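## Task

Pick up the mug on the desk, set it on the closet's bottom shelf, and close the closet completely. The mug must stay upright, must not be dropped from more than a few centimetres, and must not be struck hard. The robot must not topple or finish leaning. The result only counts if it holds without the robot supporting anything.

## Robot and tools

ROBOT. A Hello Robot Stretch 4, about 1.6 m tall, with one arm: an omni-wheel base (rim within 0.23 m of the base origin), a lift on a mast, a telescoping arm reaching forward, a three-joint wrist and a two-finger gripper. Cameras: head_camera, head_left_camera, head_right_camera, wrist_camera. Loose objects may occasionally get nudged by the scene itself.

FRAMES. Base frame: origin on the floor below the base centre, x forward, y left, z up. hand_pose (link pinch, a point between the open fingertips) is reported in this frame; with all wrist joints at 0 its axes line up with the base frame, and its printed position may be slightly off. The odometry frame is the base frame as it was when the scene began. base_odometry counts wheel rotation only, so slip shows up as motion; heading runs -3.142 to 3.142, left positive.

execute_actions. Argument "actions": a list holding one action or none (empty list = just report state and images). Optional "cameras": list of camera names, or ["all"]/null/omitted for all, [] for none; an unknown name rejects the call. An action contains "base", "joints", or both, plus optional "pace" and "contact_limits"; alternatively {"end_of_arm": "enable_torque"} by itself, which re-powers any wrist or gripper motor that shut off. Motions in one action start together.
- "base": exactly one relative move from where the base last reported itself: {"translate_m": d} straight, metres, forward positive, -2 to 2; {"strafe_m": d} sideways, metres, left positive, -2 to 2; {"rotate_rad": d} in place, radians, counter-clockwise positive, -3.2 to 3.2.
- "joints": absolute targets by name, one number each: lift_m 0 to 1.2 (m); arm_m 0 to 0.55 (m extension); wrist_yaw_rad -1.134 to 4.276 (0 forward, + to the left, 3.14 stowed back, above 3.4 the arm may obstruct); wrist_pitch_rad -1.117 to 4.259 (0 level, 1.57 pointing down); wrist_roll_rad -1.117 to 4.259 (0 = fingers level, + is clockwise viewed from behind); gripper_m -0.038 to 0.141 (fingertip gap in m, negative = pressing together). Done tolerances: lift and arm ±0.004, yaw and roll ±0.02, pitch ±0.05, gripper ±0.004. Joint targets beyond range get clipped (and reported); any other bad value or unknown key rejects the whole call.
- "pace": "slow", "default", "fast" or "max"; base up to 0.1/0.3/0.4/0.6 m/s and 1/2/3/4 rad/s, further capped when lift_m exceeds 0.2 (down to 0.3 m/s, 1 rad/s at 1.2).
- "contact_limits": only {"arm_m": x}, x from 0 (gentlest) to 0.75 (firmest), default 0.5.
No action runs over 15 s. A joint or base left out of an action may still be driving toward its earlier target. If a result reports a stop, the remaining execute_actions, wait and finished_scene calls in that same reply are skipped.

wait: {"seconds": 0 to 10}; commands nothing, returns state and images. zoom_image: {"camera": name, "region": [x0, y0, x1, y1]} in pixels from the top-left of that camera's latest full image, at most 504 by 504. read_manual: licence texts only. finished_scene: {"scene": n} with the current scene's number; irreversible, reports success and gives the next task. Replying without a tool call ends everything. If resuming from a summary, start with an empty execute_actions to learn the scene and task.

RESULTS. base_status and joint_status: "done" (for the base, wheels turned the full amount even if slipping), "off_target" (resting short, may still push), "contact_stop_at_<key>" (blocked; that part goes slack, a slack lift may sag under load, slack wheels may drift), "limit_stop_at_<name>", "time_out", "torque_fault". After these stops the old target is dropped. "limit_stop_at_tilt": lean over 6 degrees; lift, arm and wheels go slack and ignore commands until the lean eases. "limit_stop_at_own_body": about to hit itself (likely with pitch below -0.2 and roll below -0.4 or above 4); moving away is allowed. A wrist motor at maximum push (gripper pressed on something, or over roughly 2 kg held level) faults and goes limp until enable_torque. on_its_own lists things not commanded; its "held at" is a target, not a position. lidar_m: 12 distances in m, 30-degree sectors starting straight ahead and going counter-clockwise (4th left, 7th behind, 10th right); "-" means nothing seen or closer than 0.25 m; sees about 0.15 m up to robot height, misses glass, thin legs, much behind. wrist_depth_mm: 7x7 grid from top left, 100 to 2000 mm, "-" unknown; own body visible. turned_by_wheels vs turned_by_imu differing by over about 0.1 rad suggests a collision or slip (heading error about their difference). base_tilt in degrees, forward and right positive, with a fixed offset up to about 1.5. motor_effort: percent of max, + toward higher joint values, peak in brackets (noisy); for wheel_0, wheel_1, wheel_2 positive turns the base right.

GRIPPING. Command gripper_m smaller than the object; lower squeezes harder and pulls it inward by up to a third of the shortfall. Neither the reading nor "done" proves a grasp; a firm squeeze at targets 0 or above shows in gripper_m effort. If fingertips jam on a surface below, lift up. To unfold at scene start, send lift_m 0.4 with wrist_yaw_rad 0 together.

AVOID. Driving or turning with over 1 kg held and arm_m above 0.2, especially fast; strong steady pushes or pulls, worse with the gripper high or a high contact limit; dropping, slamming or hard hits; ending with the robot tilted or holding the closet or object in place. Fewer seconds of robot motion is better.

Each tool is called by a JSON object that holds its "op" and its "data", one argument or row to a line.

## Session

{"op": "execute_actions", "data": {
  "actions": []
}}

Scene clock: 0.00 s.
base_odometry: x=+0.000 y=+0.000 heading=+0.000 (m, m, rad; odometry frame)
turned_by_wheels: +0.000 (rad since the last result)
turned_by_imu: +0.000 (rad since the last result)
base_tilt: forward=+0.3 right=-0.3 (deg)
lidar_m: 1.10 1.36 1.62 1.62 2.12 2.60 2.65 1.75 1.58 1.63 1.19 1.11
base_status: not commanded
joint_positions: lift_m=+0.272 arm_m=-0.003 wrist_yaw_rad=+3.128 wrist_pitch_rad=-0.012 wrist_roll_rad=+0.016 gripper_m=+0.057
joint_status: not commanded
motor_effort: lift_m=+20 arm_m=-1 wrist_yaw_rad=+1 wrist_pitch_rad=-7 wrist_roll_rad=-1 gripper_m=-4 wheel_0=+0 wheel_1=-1 wheel_2=+0 (%)
hand_pose: x=-0.1189 y=+0.0915 z=+0.4534 quat_wxyz=(+0.007, +0.006, +0.008, +1.000) (m; base frame)
wrist_depth_mm: - 136 222 - - - - / - 113 139 - - - - / - 125 162 - - - - / 141 141 - - - - - / 1808 - - - - - - / 1182 1366 200 1366 195 1576 1661 / 878 931 1042 - 1078 1008 1118
pictures: head_camera, head_left_camera, head_right_camera, wrist_camera
Images, in order (width x height): head_camera 420x560, head_left_camera 420x672, head_right_camera 420x672, wrist_camera 616x392.

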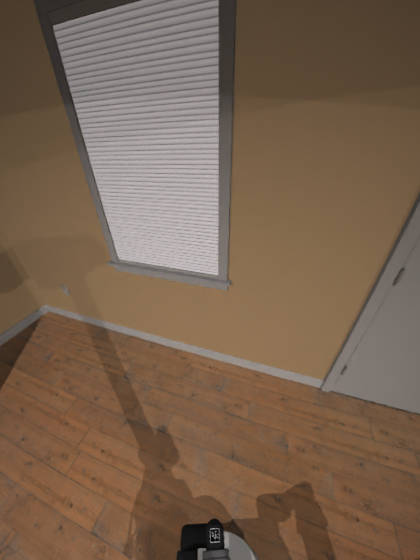

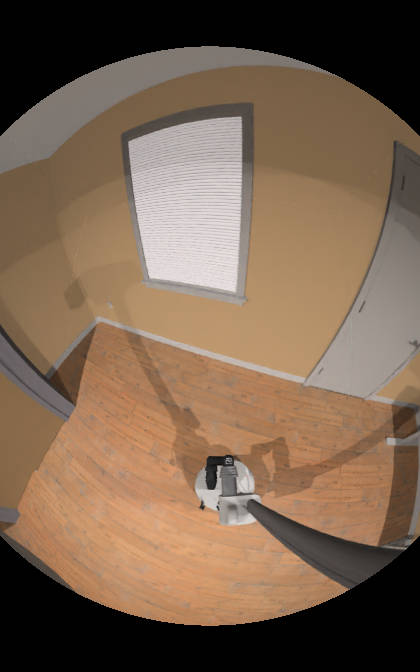

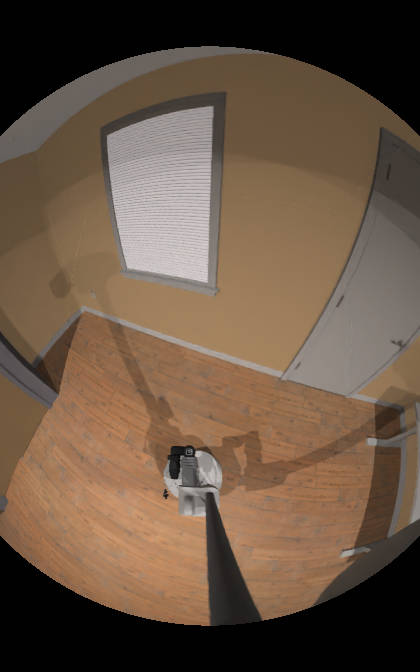

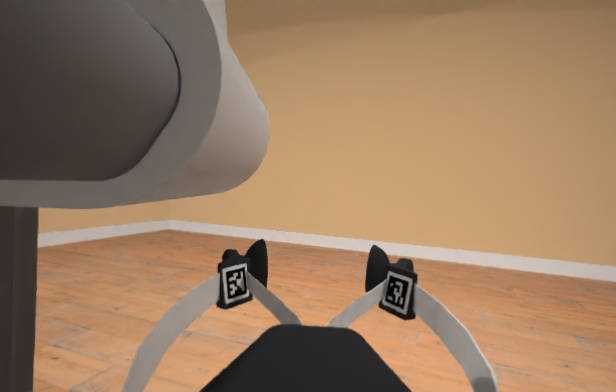

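{"op": "execute_actions", "data": {
  "actions": [
    {"base":{"rotate_rad":-2.0},"joints":{"lift_m":0.4,"wrist_yaw_rad":0}}
  ]
}}

{"op": "execute_actions", "data": {
  "actions": [
    {"base":{"rotate_rad":-2.0}}
  ]
}}

Scene clock: 2.47 s.
base_odometry: x=+0.000 y=+0.000 heading=-2.000 (m, m, rad; odometry frame)
turned_by_wheels: -2.000 (rad since the last result)
turned_by_imu: -2.024 (rad since the last result)
base_tilt: forward=+0.3 right=-0.4 (deg)
lidar_m: 1.59 1.64 1.18 1.11 1.10 1.51 1.64 1.69 2.31 2.62 2.69 1.70
base_status: done
joint_positions: lift_m=+0.400 arm_m=-0.003 wrist_yaw_rad=+0.000 wrist_pitch_rad=-0.012 wrist_roll_rad=+0.016 gripper_m=+0.057
joint_status: all done
motor_effort: lift_m=+20(18) arm_m=-1(0) wrist_yaw_rad=-2(7) wrist_pitch_rad=-6(7) wrist_roll_rad=-1(1) gripper_m=-3(5) wheel_0=+0(9) wheel_1=+0(9) wheel_2=+0(9) (%)
hand_pose: x=+0.4568 y=-0.0873 z=+0.5815 quat_wxyz=(+1.000, +0.008, -0.006, +0.000) (m; base frame)
wrist_depth_mm: 1708 - - - - - - / 1808 - - - - - - / 1863 - - - - - - / 1808 - - - - - - / 1863 - - - - - - / 1661 1708 199 1661 195 1921 - / 1229 1182 1308 - 1336 1255 1397
pictures: head_camera, head_left_camera, head_right_camera, wrist_camera
Images, in order (width x height): head_camera 420x560, head_left_camera 420x672, head_right_camera 420x672, wrist_camera 616x392.

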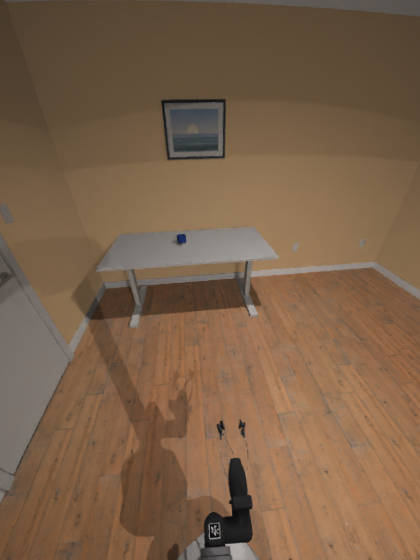

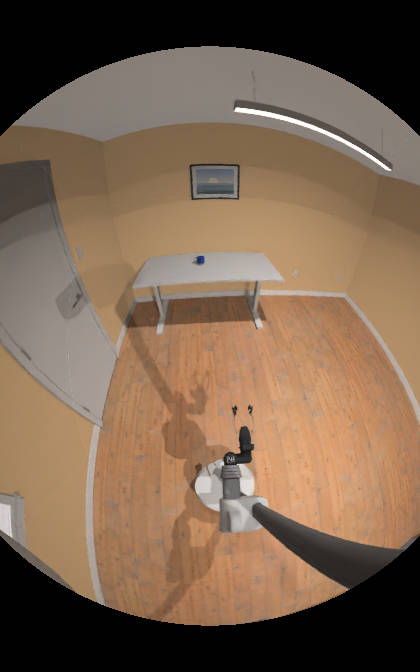

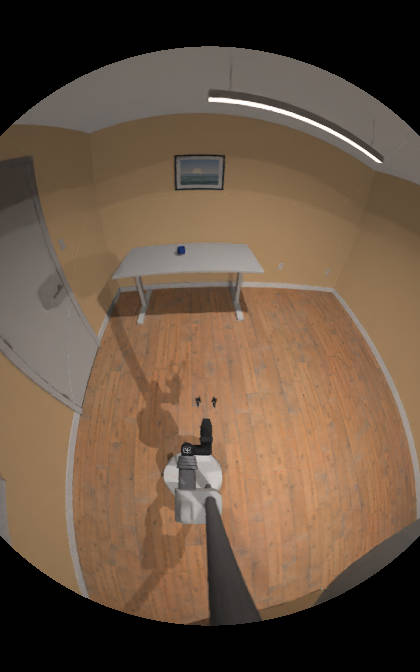

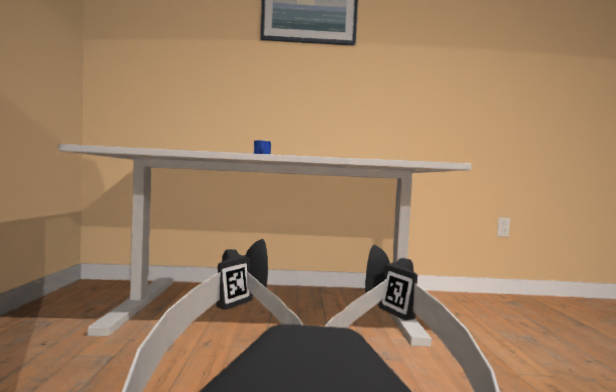

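Scene clock: 4.73 s.
base_odometry: x=+0.000 y=+0.000 heading=+2.284 (m, m, rad; odometry frame)
turned_by_wheels: -2.000 (rad since the last result)
turned_by_imu: -2.024 (rad since the last result)
base_tilt: forward=+0.3 right=-0.3 (deg)
lidar_m: 2.40 2.61 2.73 1.63 1.60 1.55 1.17 1.09 1.17 1.68 1.60 1.75
base_status: done
joint_positions: lift_m=+0.400 arm_m=-0.003 wrist_yaw_rad=+0.000 wrist_pitch_rad=-0.012 wrist_roll_rad=+0.016 gripper_m=+0.057
joint_status: not commanded
motor_effort: lift_m=+20(21) arm_m=-1(1) wrist_yaw_rad=-1(2) wrist_pitch_rad=-7(7) wrist_roll_rad=-2(1) gripper_m=-6(3) wheel_0=+2(7) wheel_1=+2(11) wheel_2=+2(9) (%)
hand_pose: x=+0.4568 y=-0.0874 z=+0.5816 quat_wxyz=(+1.000, +0.008, -0.006, +0.000) (m; base frame)
wrist_depth_mm: - - - - - 1756 1397 / - - - - - 1756 1366 / - - - - - 1756 1366 / - - - - - 1708 1366 / - - - - - 1708 1366 / 1708 1708 200 1661 195 1661 1336 / 1205 1138 1308 - 1336 1255 1281
pictures: head_camera, head_left_camera, head_right_camera, wrist_camera
Images, in order (width x height): head_camera 420x560, head_left_camera 420x672, head_right_camera 420x672, wrist_camera 616x392.

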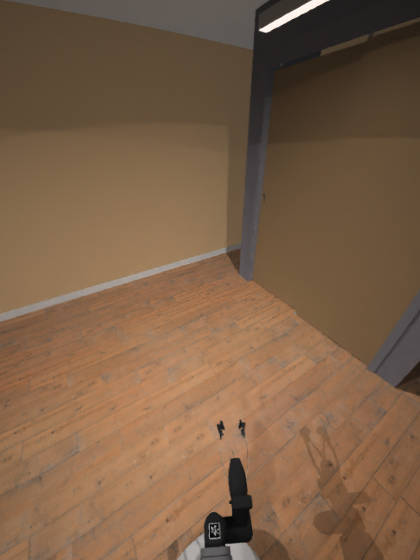

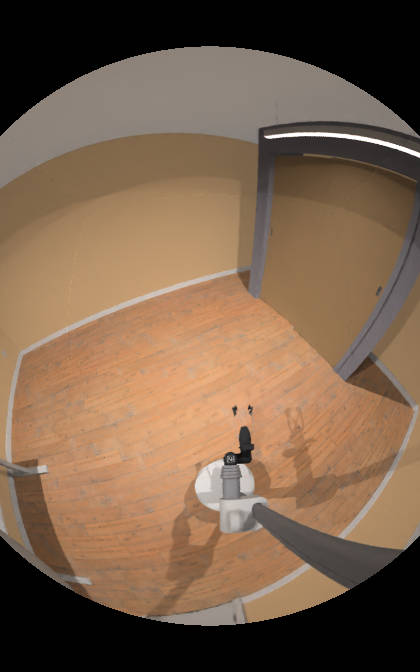

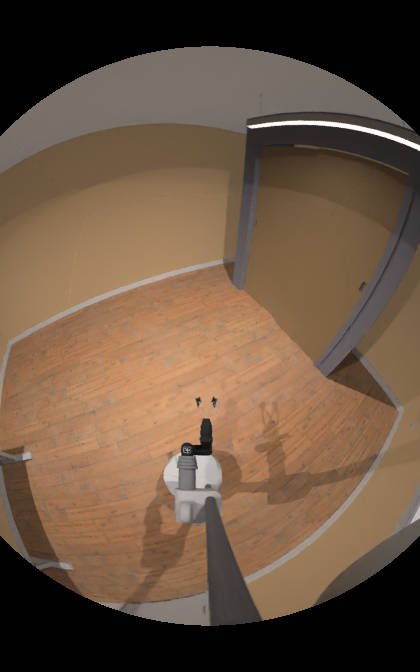

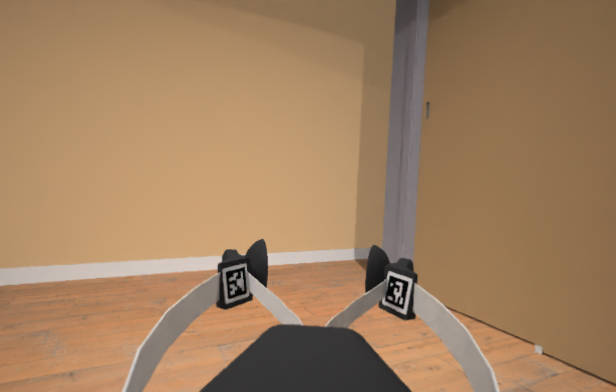

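{"op": "execute_actions", "data": {
  "actions": [
    {"base":{"rotate_rad":-0.8}}
  ]
}}

Scene clock: 6.30 s.
base_odometry: x=+0.000 y=+0.000 heading=+1.484 (m, m, rad; odometry frame)
turned_by_wheels: -0.799 (rad since the last result)
turned_by_imu: -0.808 (rad since the last result)
base_tilt: forward=+0.3 right=-0.2 (deg)
lidar_m: 1.62 1.90 2.62 2.61 2.75 1.60 1.60 1.27 1.11 1.11 1.27 2.34
base_status: done
joint_positions: lift_m=+0.400 arm_m=-0.003 wrist_yaw_rad=+0.000 wrist_pitch_rad=-0.012 wrist_roll_rad=+0.016 gripper_m=+0.057
joint_status: not commanded
motor_effort: lift_m=+20(20) arm_m=-1(1) wrist_yaw_rad=+0(1) wrist_pitch_rad=-7(8) wrist_roll_rad=-1(1) gripper_m=-5(5) wheel_0=+2(7) wheel_1=+3(8) wheel_2=+3(8) (%)
hand_pose: x=+0.4568 y=-0.0875 z=+0.5816 quat_wxyz=(+1.000, +0.008, -0.006, +0.000) (m; base frame)
wrist_depth_mm: 1863 1756 1618 1430 1336 1921 1808 / 1863 1808 1618 1464 1397 1921 1863 / 1863 1808 1618 1499 1397 1983 1808 / 1983 1756 1576 1499 1366 1983 1808 / 1921 1808 1576 1464 1366 1983 1808 / 1661 1708 199 1430 194 1921 1863 / 1205 1160 1308 - 1366 1229 1366
pictures: head_camera, head_left_camera, head_right_camera, wrist_camera
Images, in order (width x height): head_camera 420x560, head_left_camera 420x672, head_right_camera 420x672, wrist_camera 616x392.

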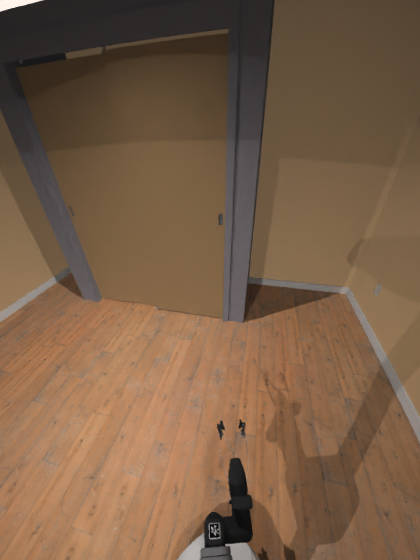

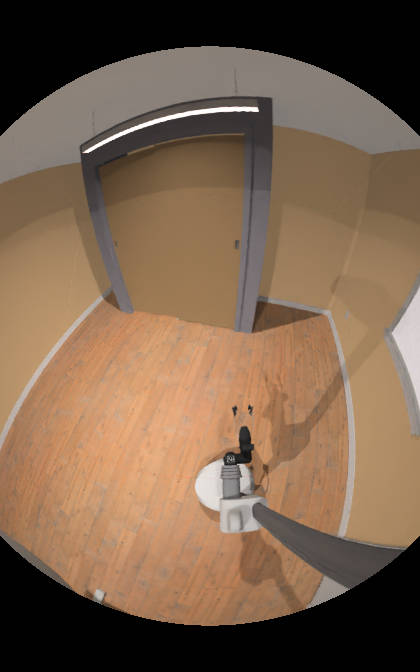

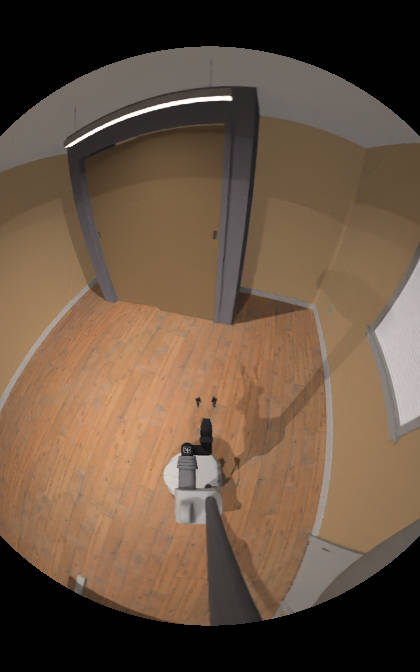

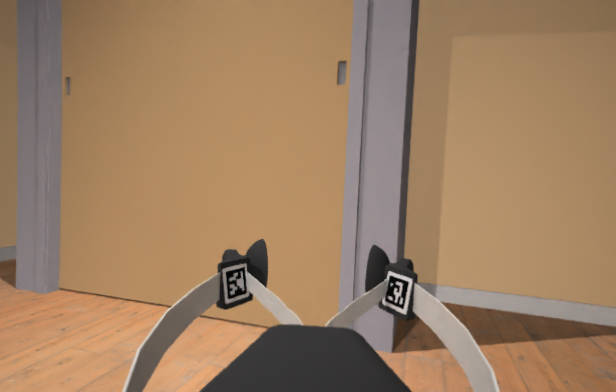

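{"op": "execute_actions", "data": {
  "actions": [
    {"base":{"rotate_rad":-0.2},"joints":{"lift_m":0.8,"gripper_m":0.0}}
  ]
}}

{"op": "execute_actions", "data": {
  "actions": [
    {"base":{"translate_m":0.8}}
  ]
}}

Scene clock: 9.13 s.
base_odometry: x=+0.000 y=+0.000 heading=+1.284 (m, m, rad; odometry frame)
turned_by_wheels: -0.200 (rad since the last result)
turned_by_imu: -0.202 (rad since the last result)
base_tilt: forward=+0.3 right=-0.3 (deg)
lidar_m: 1.62 1.78 2.52 2.60 2.82 1.64 1.60 1.49 1.13 1.09 1.16 1.72
base_status: done
joint_positions: lift_m=+0.800 arm_m=-0.003 wrist_yaw_rad=+0.000 wrist_pitch_rad=-0.012 wrist_roll_rad=+0.016 gripper_m=+0.000
joint_status: all done
motor_effort: lift_m=+22(23) arm_m=-1(1) wrist_yaw_rad=+0(1) wrist_pitch_rad=-7(7) wrist_roll_rad=-1(1) gripper_m=-5(4) wheel_0=+0(7) wheel_1=+0(8) wheel_2=+0(8) (%)
hand_pose: x=+0.4568 y=-0.0875 z=+0.9814 quat_wxyz=(+1.000, +0.008, -0.006, +0.000) (m; base frame)
wrist_depth_mm: 1537 1464 1464 1430 - - 1863 / 1576 1464 1430 1397 - - 1808 / 1576 1499 1430 1397 - - 1756 / 1576 1499 1430 1430 - - 1708 / 1618 1464 1464 1397 - - 1708 / 1576 1499 183 190 186 - 1708 / 1618 1537 1499 - - - 1708
pictures: head_camera, head_left_camera, head_right_camera, wrist_camera
Images, in order (width x height): head_camera 420x560, head_left_camera 420x672, head_right_camera 420x672, wrist_camera 616x392.

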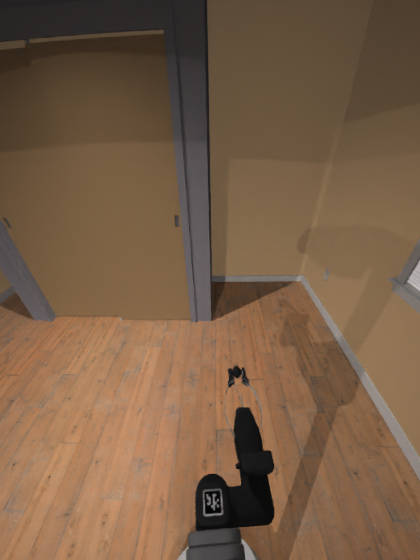

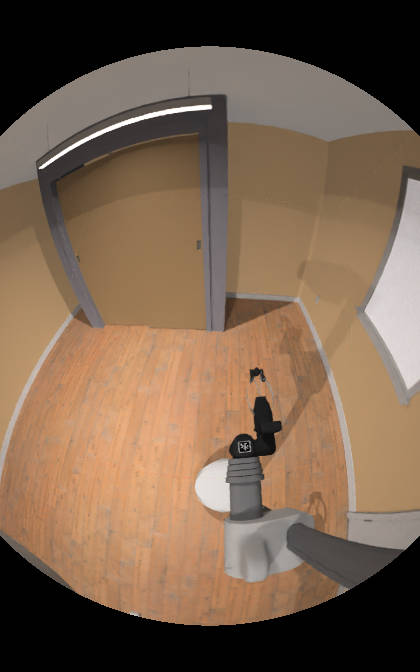

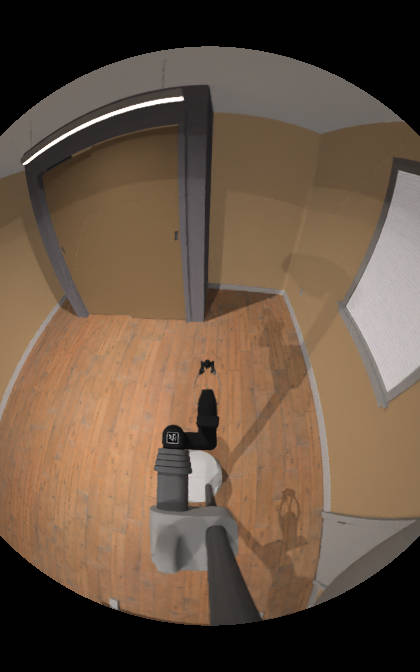

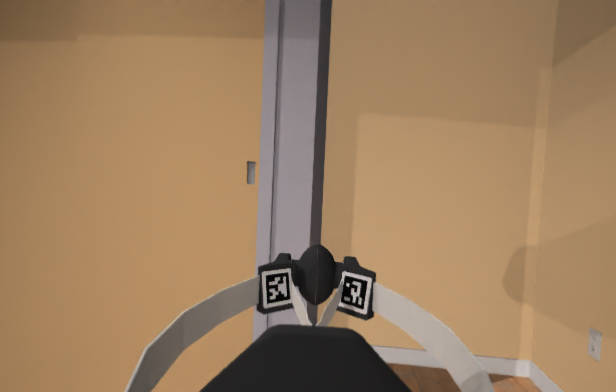

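Scene clock: 13.30 s.
base_odometry: x=+0.226 y=+0.767 heading=+1.285 (m, m, rad; odometry frame)
turned_by_wheels: +0.000 (rad since the last result)
turned_by_imu: +0.000 (rad since the last result)
base_tilt: forward=+0.3 right=-0.2 (deg)
lidar_m: 0.81 0.90 1.40 2.55 2.74 2.47 3.18 1.58 1.17 1.13 1.24 1.58
base_status: done
joint_positions: lift_m=+0.800 arm_m=-0.003 wrist_yaw_rad=+0.000 wrist_pitch_rad=-0.012 wrist_roll_rad=+0.016 gripper_m=+0.000
joint_status: not commanded
motor_effort: lift_m=+21(22) arm_m=-1(1) wrist_yaw_rad=+0(0) wrist_pitch_rad=-7(7) wrist_roll_rad=-1(1) gripper_m=-7(7) wheel_0=+2(7) wheel_1=+2(7) wheel_2=+1(9) (%)
hand_pose: x=+0.4568 y=-0.0875 z=+0.9815 quat_wxyz=(+1.000, +0.008, -0.006, +0.000) (m; base frame)
wrist_depth_mm: 654 634 609 603 1281 1255 1255 / 661 640 609 603 1308 1281 1255 / 668 647 609 609 1308 1281 1255 / 668 647 609 661 1308 1308 1229 / 668 654 615 609 1336 1281 1281 / 676 654 183 190 186 1336 1308 / 683 668 627 - 1336 1308 1308
pictures: head_camera, head_left_camera, head_right_camera, wrist_camera
Images, in order (width x height): head_camera 420x560, head_left_camera 420x672, head_right_camera 420x672, wrist_camera 616x392.

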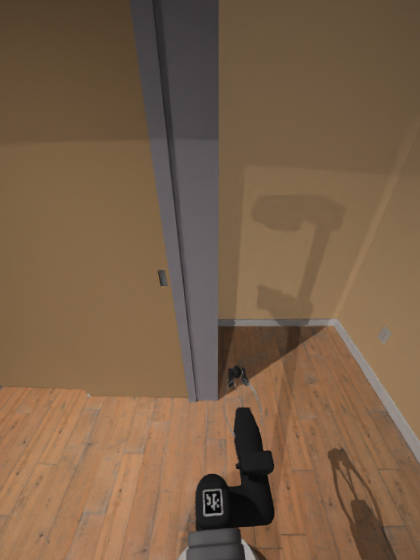

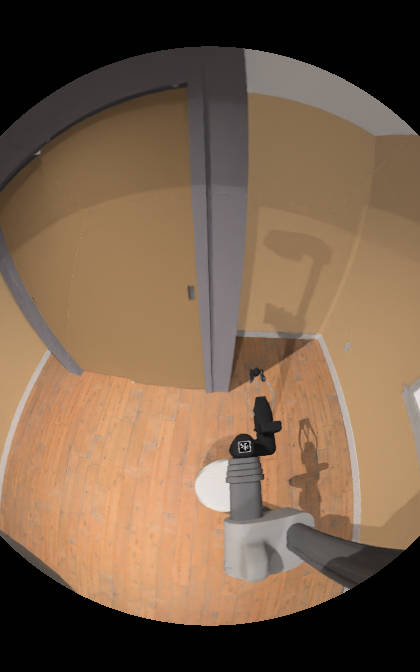

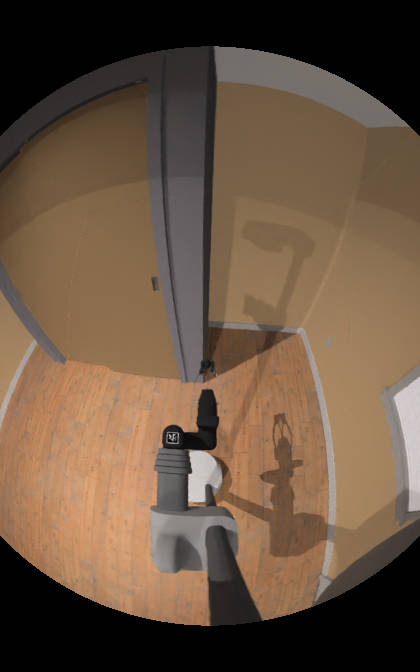

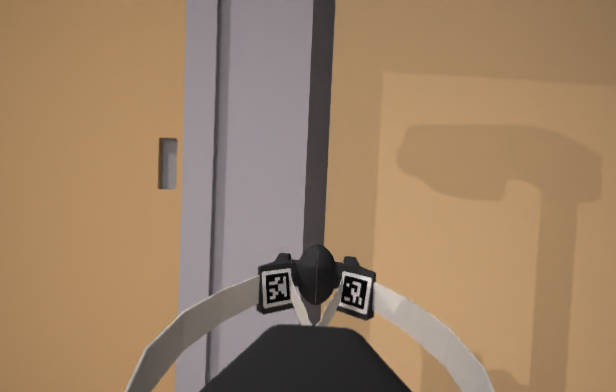

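{"op": "execute_actions", "data": {
  "actions": [
    {"base":{"rotate_rad":-0.09},"joints":{"lift_m":0.85}}
  ]
}}

{"op": "execute_actions", "data": {
  "actions": [
    {"base":{"strafe_m":0.3},"joints":{"arm_m":0.1}}
  ],
  "cameras": ["wrist_camera","head_camera"]
}}

Scene clock: 14.50 s.
base_odometry: x=+0.226 y=+0.767 heading=+1.195 (m, m, rad; odometry frame)
turned_by_wheels: -0.090 (rad since the last result)
turned_by_imu: -0.090 (rad since the last result)
base_tilt: forward=+0.1 right=-0.1 (deg)
lidar_m: 0.81 0.85 1.19 2.55 2.64 3.34 3.22 1.72 1.21 1.14 1.17 1.65
base_status: done
joint_positions: lift_m=+0.850 arm_m=-0.003 wrist_yaw_rad=+0.000 wrist_pitch_rad=-0.012 wrist_roll_rad=+0.016 gripper_m=+0.000
joint_status: all done
motor_effort: lift_m=+22(23) arm_m=-1(1) wrist_yaw_rad=+0(0) wrist_pitch_rad=-7(7) wrist_roll_rad=-1(1) gripper_m=-4(4) wheel_0=+1(5) wheel_1=+0(7) wheel_2=+1(7) (%)
hand_pose: x=+0.4568 y=-0.0874 z=+1.0314 quat_wxyz=(+1.000, +0.008, -0.006, +0.000) (m; base frame)
wrist_depth_mm: 621 615 597 1308 1308 1336 1308 / 621 615 603 1336 1336 1308 1308 / 627 627 603 1366 1308 1308 1336 / 621 615 609 1366 1336 1336 1336 / 634 621 615 809 1366 1366 1336 / 640 621 183 191 186 1366 1336 / 647 627 621 - 1366 1366 1366
pictures: head_camera, head_left_camera, head_right_camera, wrist_camera
Images, in order (width x height): head_camera 420x560, head_left_camera 420x672, head_right_camera 420x672, wrist_camera 616x392.

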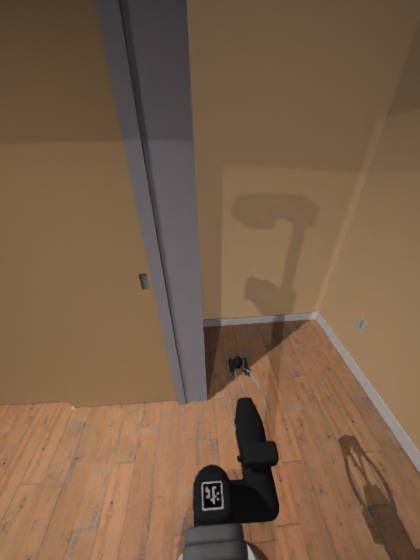

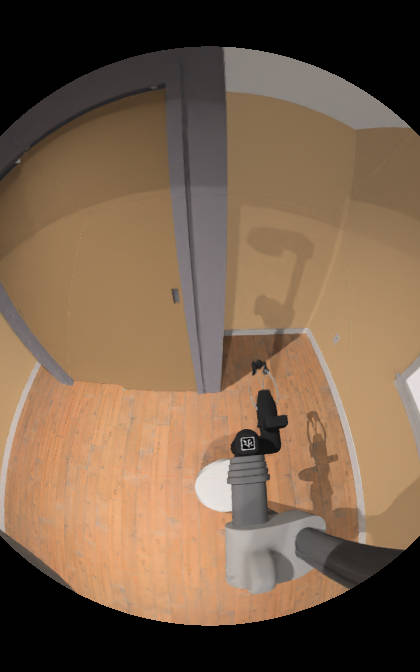

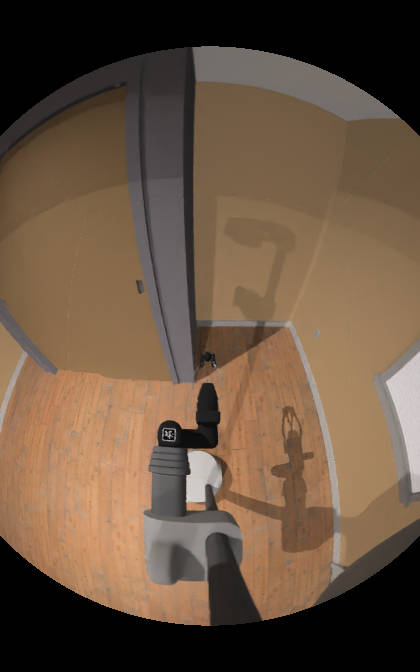

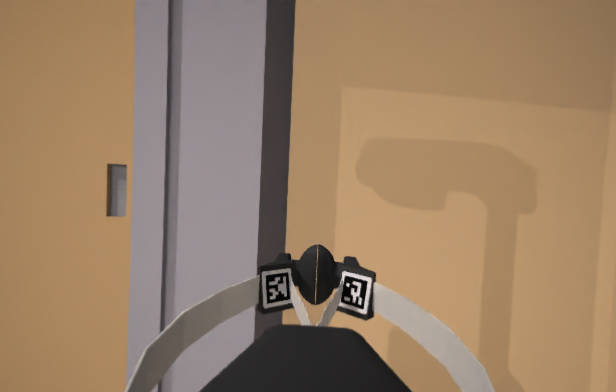

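Scene clock: 16.83 s.
base_odometry: x=-0.053 y=+0.878 heading=+1.195 (m, m, rad; odometry frame)
turned_by_wheels: +0.000 (rad since the last result)
turned_by_imu: +0.001 (rad since the last result)
base_tilt: forward=+0.3 right=-0.2 (deg)
lidar_m: 0.82 0.86 1.26 2.25 2.34 3.17 3.23 2.11 1.51 1.43 1.50 0.86
base_status: done
joint_positions: lift_m=+0.850 arm_m=+0.099 wrist_yaw_rad=+0.000 wrist_pitch_rad=-0.012 wrist_roll_rad=+0.016 gripper_m=+0.000
joint_status: all done
motor_effort: lift_m=+21(22) arm_m=+6(6) wrist_yaw_rad=-1(0) wrist_pitch_rad=-7(7) wrist_roll_rad=+0(1) gripper_m=-5(5) wheel_0=-1(9) wheel_1=+0(8) wheel_2=+0(1) (%)
hand_pose: x=+0.5583 y=-0.0874 z=+1.0315 quat_wxyz=(+1.000, +0.008, -0.006, +0.000) (m; base frame)
wrist_depth_mm: 512 508 508 504 492 1205 1229 / 517 521 517 512 496 1205 1205 / 521 521 521 517 500 1255 1229 / 521 525 521 521 500 1229 1255 / 530 530 521 488 504 1229 1255 / 530 530 183 190 186 1255 1255 / 535 530 530 - 512 1255 1255
pictures: head_camera, wrist_camera
Images, in order (width x height): head_camera 420x560, wrist_camera 616x392.

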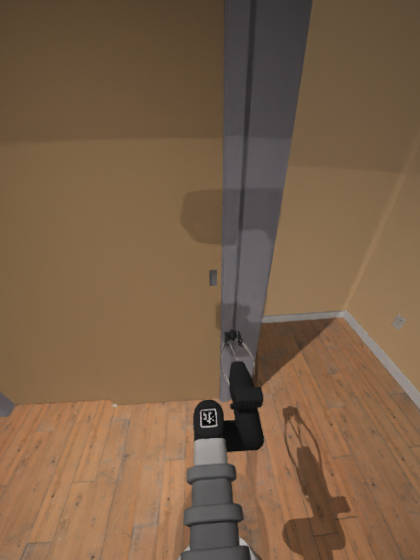

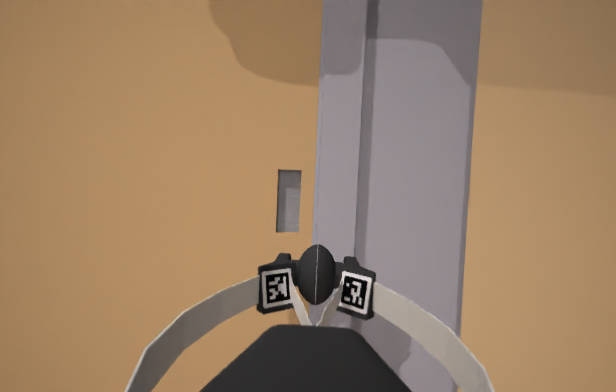

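{"op": "execute_actions", "data": {
  "actions": [
    {"base":{"strafe_m":0.045},"joints":{"arm_m":0.3,"lift_m":0.865}}
  ],
  "cameras": ["wrist_camera"]
}}

Scene clock: 18.67 s.
base_odometry: x=-0.095 y=+0.894 heading=+1.195 (m, m, rad; odometry frame)
turned_by_wheels: +0.000 (rad since the last result)
turned_by_imu: +0.001 (rad since the last result)
base_tilt: forward=+0.2 right=-0.3 (deg)
lidar_m: 0.81 0.86 1.23 2.22 2.32 3.12 3.23 2.20 1.57 1.48 1.59 0.86
base_status: done
joint_positions: lift_m=+0.865 arm_m=+0.299 wrist_yaw_rad=+0.000 wrist_pitch_rad=-0.012 wrist_roll_rad=+0.016 gripper_m=+0.000
joint_status: all done
motor_effort: lift_m=+21(22) arm_m=+6(7) wrist_yaw_rad=-1(1) wrist_pitch_rad=-6(7) wrist_roll_rad=-1(1) gripper_m=-5(7) wheel_0=-2(10) wheel_1=+1(10) wheel_2=+0(1) (%)
hand_pose: x=+0.7583 y=-0.0874 z=+1.0464 quat_wxyz=(+1.000, +0.008, -0.006, +0.000) (m; base frame)
wrist_depth_mm: 315 314 312 312 282 296 293 / 317 315 314 314 283 296 296 / 319 319 317 315 286 298 297 / 320 320 320 319 286 300 298 / 322 322 322 319 289 301 301 / 325 324 183 190 186 304 303 / 329 327 325 - 293 306 306
pictures: wrist_camera
Images, in order (width x height): wrist_camera 616x392.

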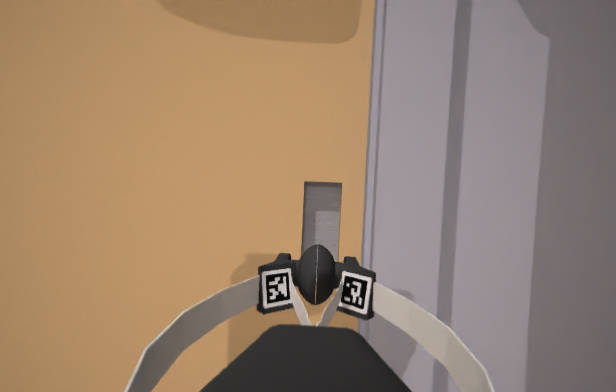

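{"op": "execute_actions", "data": {
  "actions": [
    {"base":{"strafe_m":-0.005},"joints":{"arm_m":0.45},"contact_limits":{"arm_m":0.1},"pace":"slow"}
  ],
  "cameras": ["wrist_camera"]
}}

{"op": "execute_actions", "data": {
  "actions": [],
  "cameras": ["wrist_camera","head_camera"]
}}

Scene clock: 20.67 s.
base_odometry: x=-0.090 y=+0.892 heading=+1.195 (m, m, rad; odometry frame)
turned_by_wheels: +0.000 (rad since the last result)
turned_by_imu: +0.003 (rad since the last result)
base_tilt: forward=+0.2 right=-0.2 (deg)
lidar_m: 0.82 0.89 1.24 2.22 2.31 3.12 3.22 2.16 1.56 1.48 1.57 0.84
base_status: done
joint_positions: lift_m=+0.865 arm_m=+0.391 wrist_yaw_rad=-0.007 wrist_pitch_rad=-0.013 wrist_roll_rad=+0.016 gripper_m=+0.000
joint_status: arm_m contact_stop (moved +0.092 of +0.151)
on_its_own: arm_m is slack since a contact_stop (your +0.450 is given up); wrist_yaw_rad is at rest, and its effort (+19) is outside its rest range (-13 to +13)
motor_effort: lift_m=+21(22) arm_m=+0(12) wrist_yaw_rad=+19(36) wrist_pitch_rad=-4(7) wrist_roll_rad=-1(1) gripper_m=-2(7) wheel_0=+2(4) wheel_1=+3(5) wheel_2=-7(12) (%)
contact_limits: arm_m 0.1
hand_pose: x=+0.8495 y=-0.0894 z=+1.0468 quat_wxyz=(+1.000, +0.008, -0.006, -0.003) (m; base frame)
wrist_depth_mm: 226 226 225 226 207 193 207 / 228 228 227 226 203 195 208 / 229 229 229 229 197 196 210 / 230 230 229 231 198 198 211 / 232 232 231 231 200 200 213 / 234 233 175 190 186 200 214 / 235 236 235 - 202 214 215
pictures: wrist_camera
Images, in order (width x height): wrist_camera 616x392.

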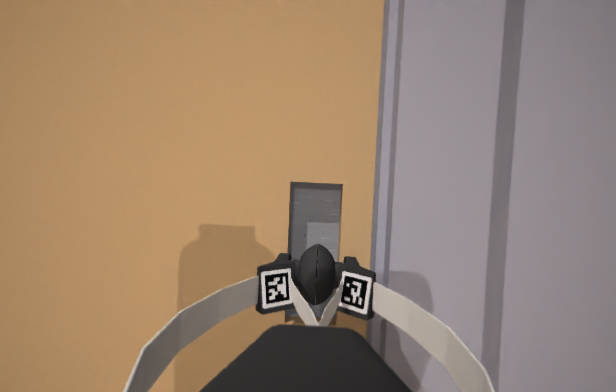

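not run: a stop came earlier in this reply.

{"op": "execute_actions", "data": {
  "actions": [
    {"joints":{"arm_m":0.3}}
  ],
  "cameras": []
}}

{"op": "execute_actions", "data": {
  "actions": [
    {"base":{"strafe_m":0.125},"joints":{"wrist_yaw_rad":-0.4,"arm_m":0.36}}
  ],
  "cameras": ["wrist_camera","head_camera"]
}}

Scene clock: 22.07 s.
base_odometry: x=-0.090 y=+0.892 heading=+1.195 (m, m, rad; odometry frame)
turned_by_wheels: +0.000 (rad since the last result)
turned_by_imu: +0.001 (rad since the last result)
base_tilt: forward=+0.0 right=-0.2 (deg)
lidar_m: 0.83 0.86 1.25 2.20 2.29 3.11 3.22 2.13 1.56 1.47 1.57 0.86
base_status: not commanded
joint_positions: lift_m=+0.865 arm_m=+0.301 wrist_yaw_rad=+0.000 wrist_pitch_rad=-0.012 wrist_roll_rad=+0.016 gripper_m=+0.000
joint_status: all done
motor_effort: lift_m=+21(22) arm_m=-6(7) wrist_yaw_rad=-1(19) wrist_pitch_rad=-6(6) wrist_roll_rad=-1(1) gripper_m=-3(7) wheel_0=+1(2) wheel_1=+3(3) wheel_2=-1(8) (%)
hand_pose: x=+0.7604 y=-0.0874 z=+1.0465 quat_wxyz=(+1.000, +0.008, -0.006, +0.000) (m; base frame)
wrist_depth_mm: 312 310 310 309 279 291 293 / 314 314 312 310 282 293 294 / 315 315 315 312 283 297 296 / 319 317 317 315 285 297 297 / 320 319 317 317 287 298 298 / 322 322 183 190 186 303 301 / 324 324 322 - 291 303 303
pictures: none
No camera images: the call's "cameras" was empty. Leave "cameras" out to get every camera's image.

Scene clock: 23.67 s.
base_odometry: x=-0.206 y=+0.938 heading=+1.195 (m, m, rad; odometry frame)
turned_by_wheels: +0.000 (rad since the last result)
turned_by_imu: +0.001 (rad since the last result)
base_tilt: forward=+0.4 right=-0.5 (deg)
lidar_m: 0.81 0.86 1.26 2.07 2.18 2.98 3.21 2.35 1.68 1.60 1.72 0.84
base_status: done
joint_positions: lift_m=+0.865 arm_m=+0.359 wrist_yaw_rad=-0.400 wrist_pitch_rad=-0.012 wrist_roll_rad=+0.016 gripper_m=+0.000
joint_status: all done
motor_effort: lift_m=+22(21) arm_m=+6(4) wrist_yaw_rad=-1(6) wrist_pitch_rad=-6(7) wrist_roll_rad=-1(1) gripper_m=-7(6) wheel_0=-1(9) wheel_1=+1(10) wheel_2=+0(2) (%)
hand_pose: x=+0.7616 y=-0.1928 z=+1.0465 quat_wxyz=(+0.980, +0.006, -0.007, -0.198) (m; base frame)
wrist_depth_mm: 244 262 283 310 310 359 1430 / 246 264 287 314 312 366 1464 / 247 266 290 317 314 370 1464 / 249 268 293 325 317 375 1499 / 252 271 294 310 320 379 1499 / 253 272 183 190 186 384 1499 / 255 270 294 - 351 387 1499
pictures: head_camera, wrist_camera
Images, in order (width x height): head_camera 420x560, wrist_camera 616x392.

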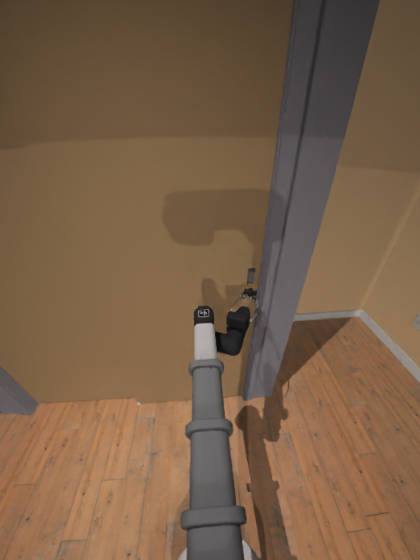

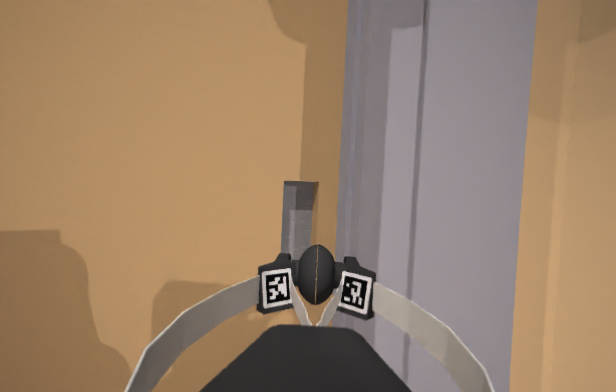

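{"op": "execute_actions", "data": {
  "actions": [
    {"base":{"strafe_m":-0.028},"pace":"slow"}
  ],
  "cameras": []
}}

{"op": "execute_actions", "data": {
  "actions": [
    {"joints":{"arm_m":0.5},"contact_limits":{"arm_m":0.1},"pace":"slow"}
  ],
  "cameras": ["wrist_camera","head_camera"]
}}

Scene clock: 25.00 s.
base_odometry: x=-0.181 y=+0.928 heading=+1.195 (m, m, rad; odometry frame)
turned_by_wheels: +0.000 (rad since the last result)
turned_by_imu: +0.000 (rad since the last result)
base_tilt: forward=+0.2 right=-0.4 (deg)
lidar_m: 0.83 0.86 1.25 2.11 2.17 2.99 3.22 2.31 1.64 1.57 1.66 0.82
base_status: done
joint_positions: lift_m=+0.865 arm_m=+0.359 wrist_yaw_rad=-0.400 wrist_pitch_rad=-0.012 wrist_roll_rad=+0.016 gripper_m=+0.000
joint_status: not commanded
motor_effort: lift_m=+21(21) arm_m=+6(6) wrist_yaw_rad=-2(2) wrist_pitch_rad=-6(7) wrist_roll_rad=-1(1) gripper_m=-5(5) wheel_0=+1(7) wheel_1=-5(3) wheel_2=+0(1) (%)
hand_pose: x=+0.7616 y=-0.1928 z=+1.0465 quat_wxyz=(+0.980, +0.006, -0.007, -0.198) (m; base frame)
wrist_depth_mm: 243 262 285 303 324 362 1430 / 246 264 287 304 327 366 1430 / 247 266 289 306 332 370 1464 / 249 268 294 315 334 375 1464 / 251 271 296 297 340 379 1464 / 252 272 183 190 186 384 1464 / 255 268 294 - 351 389 1464
pictures: none
No camera images: the call's "cameras" was empty. Leave "cameras" out to get every camera's image.

Scene clock: 26.93 s.
base_odometry: x=-0.181 y=+0.928 heading=+1.195 (m, m, rad; odometry frame)
turned_by_wheels: +0.000 (rad since the last result)
turned_by_imu: +0.001 (rad since the last result)
base_tilt: forward=+0.4 right=-0.2 (deg)
lidar_m: 0.83 0.89 1.26 2.11 2.22 3.03 3.23 2.31 1.68 1.58 1.65 0.83
base_status: not commanded
joint_positions: lift_m=+0.865 arm_m=+0.455 wrist_yaw_rad=-0.413 wrist_pitch_rad=-0.012 wrist_roll_rad=+0.016 gripper_m=+0.000
joint_status: arm_m contact_stop (moved +0.096 of +0.141)
on_its_own: arm_m is slack since a contact_stop (your +0.500 is given up); wrist_yaw_rad is at rest, and its effort (+38) is outside its rest range (-13 to +13)
motor_effort: lift_m=+21(21) arm_m=+0(15) wrist_yaw_rad=+38(55) wrist_pitch_rad=-6(7) wrist_roll_rad=-1(1) gripper_m=-3(5) wheel_0=+6(6) wheel_1=+2(4) wheel_2=-6(6) (%)
contact_limits: arm_m 0.1
hand_pose: x=+0.8549 y=-0.1960 z=+1.0466 quat_wxyz=(+0.979, +0.006, -0.007, -0.205) (m; base frame)
wrist_depth_mm: 168 181 196 216 213 246 277 / 168 182 198 218 214 248 279 / 170 183 200 220 216 251 283 / 171 185 202 230 218 255 290 / 172 187 204 230 218 257 294 / 174 188 181 185 186 260 298 / 175 186 204 - 220 255 303
pictures: head_camera, wrist_camera
Images, in order (width x height): head_camera 420x560, wrist_camera 616x392.

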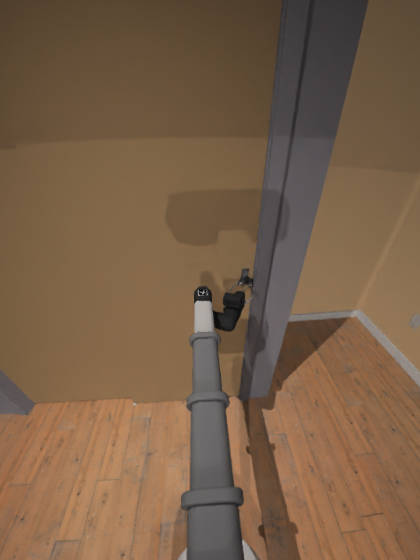

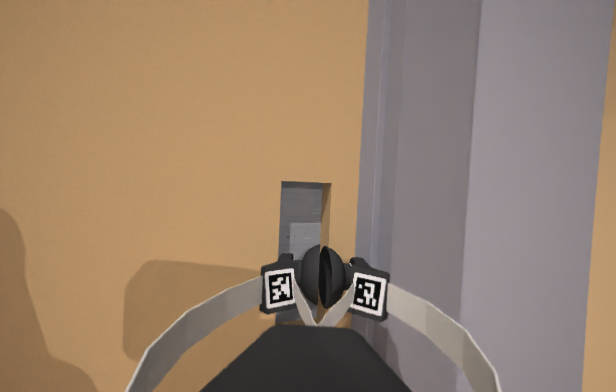

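Left tip seems in the recess. Try sliding left.

{"op": "execute_actions", "data": {
  "actions": [
    {"base":{"strafe_m":0.15},"pace":"slow"}
  ],
  "cameras": ["wrist_camera","head_camera"]
}}

Scene clock: 29.63 s.
base_odometry: x=-0.320 y=+0.983 heading=+1.193 (m, m, rad; odometry frame)
turned_by_wheels: -0.002 (rad since the last result)
turned_by_imu: -0.003 (rad since the last result)
base_tilt: forward=+0.2 right=-0.3 (deg)
lidar_m: 0.82 0.87 1.25 1.96 2.02 2.81 3.23 2.48 1.80 1.74 1.84 0.87
base_status: done
joint_positions: lift_m=+0.865 arm_m=+0.455 wrist_yaw_rad=-0.415 wrist_pitch_rad=-0.012 wrist_roll_rad=+0.016 gripper_m=+0.000
joint_status: not commanded
on_its_own: arm_m is slack since a contact_stop (your +0.500 is given up); wrist_yaw_rad is at rest, and its effort (+43) is outside its rest range (-13 to +13)
motor_effort: lift_m=+21(21) arm_m=+0(0) wrist_yaw_rad=+43(45) wrist_pitch_rad=-7(7) wrist_roll_rad=-1(1) gripper_m=-6(5) wheel_0=-11(19) wheel_1=-2(8) wheel_2=-10(7) (%)
hand_pose: x=+0.8546 y=-0.1964 z=+1.0465 quat_wxyz=(+0.978, +0.006, -0.007, -0.206) (m; base frame)
wrist_depth_mm: 166 180 196 216 539 322 270 / 167 181 198 218 535 320 268 / 168 182 199 220 559 319 273 / 170 184 201 233 559 317 273 / 171 186 203 216 549 314 276 / 172 187 196 186 187 303 278 / 174 184 202 - 466 283 281
pictures: head_camera, wrist_camera
Images, in order (width x height): head_camera 420x560, wrist_camera 616x392.

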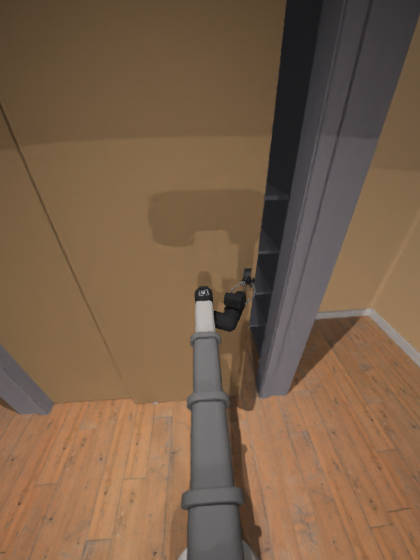

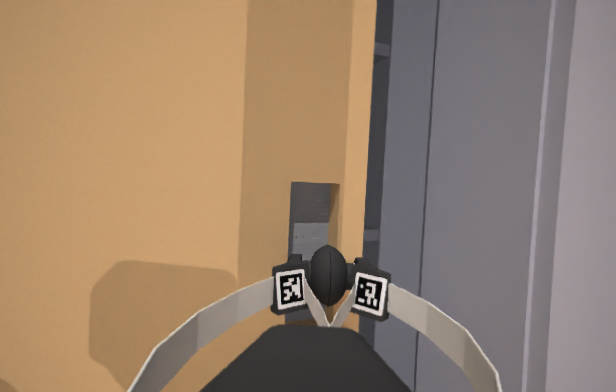

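{"op": "execute_actions", "data": {
  "actions": [
    {"base":{"strafe_m":0.6},"joints":{"arm_m":0.457},"pace":"slow"}
  ],
  "cameras": ["wrist_camera","head_camera"]
}}

Scene clock: 38.77 s.
torque_fault: wrist_yaw_rad switched itself off since the last result.
base_odometry: x=-0.877 y=+1.205 heading=+1.193 (m, m, rad; odometry frame)
turned_by_wheels: +0.000 (rad since the last result)
turned_by_imu: -0.010 (rad since the last result)
base_tilt: forward=+0.2 right=-0.3 (deg)
lidar_m: 0.81 0.86 1.45 1.36 1.45 1.93 3.22 2.50 2.47 2.29 1.26 0.85
base_status: done
joint_positions: lift_m=+0.865 arm_m=+0.456 wrist_yaw_rad=-0.544 wrist_pitch_rad=-0.011 wrist_roll_rad=+0.016 gripper_m=+0.000
joint_status: all done
on_its_own: wrist_yaw_rad is off since a torque_fault, until you send "end_of_arm": "enable_torque" (your -0.400 is given up)
motor_effort: lift_m=+21(21) arm_m=+6(10) wrist_yaw_rad=+0(100) wrist_pitch_rad=-8(9) wrist_roll_rad=-1(1) gripper_m=-6(9) wheel_0=-3(29) wheel_1=+3(11) wheel_2=+0(26) (%)
hand_pose: x=+0.8285 y=-0.2240 z=+1.0464 quat_wxyz=(+0.963, +0.006, -0.008, -0.268) (m; base frame)
wrist_depth_mm: 164 181 203 232 1182 1042 854 / 165 182 205 235 759 946 854 / 166 184 208 237 1160 1025 842 / 167 186 209 240 1182 991 854 / 169 187 211 227 1182 991 842 / 170 189 183 190 186 991 842 / 172 185 208 - 842 946 842
pictures: head_camera, wrist_camera
Images, in order (width x height): head_camera 420x560, wrist_camera 616x392.

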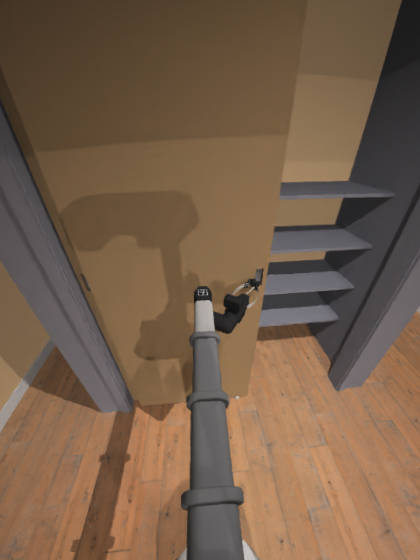

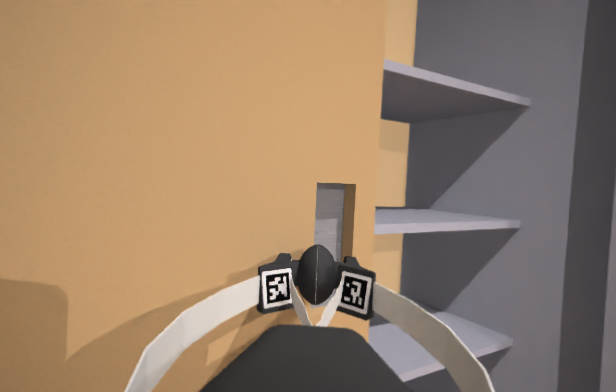

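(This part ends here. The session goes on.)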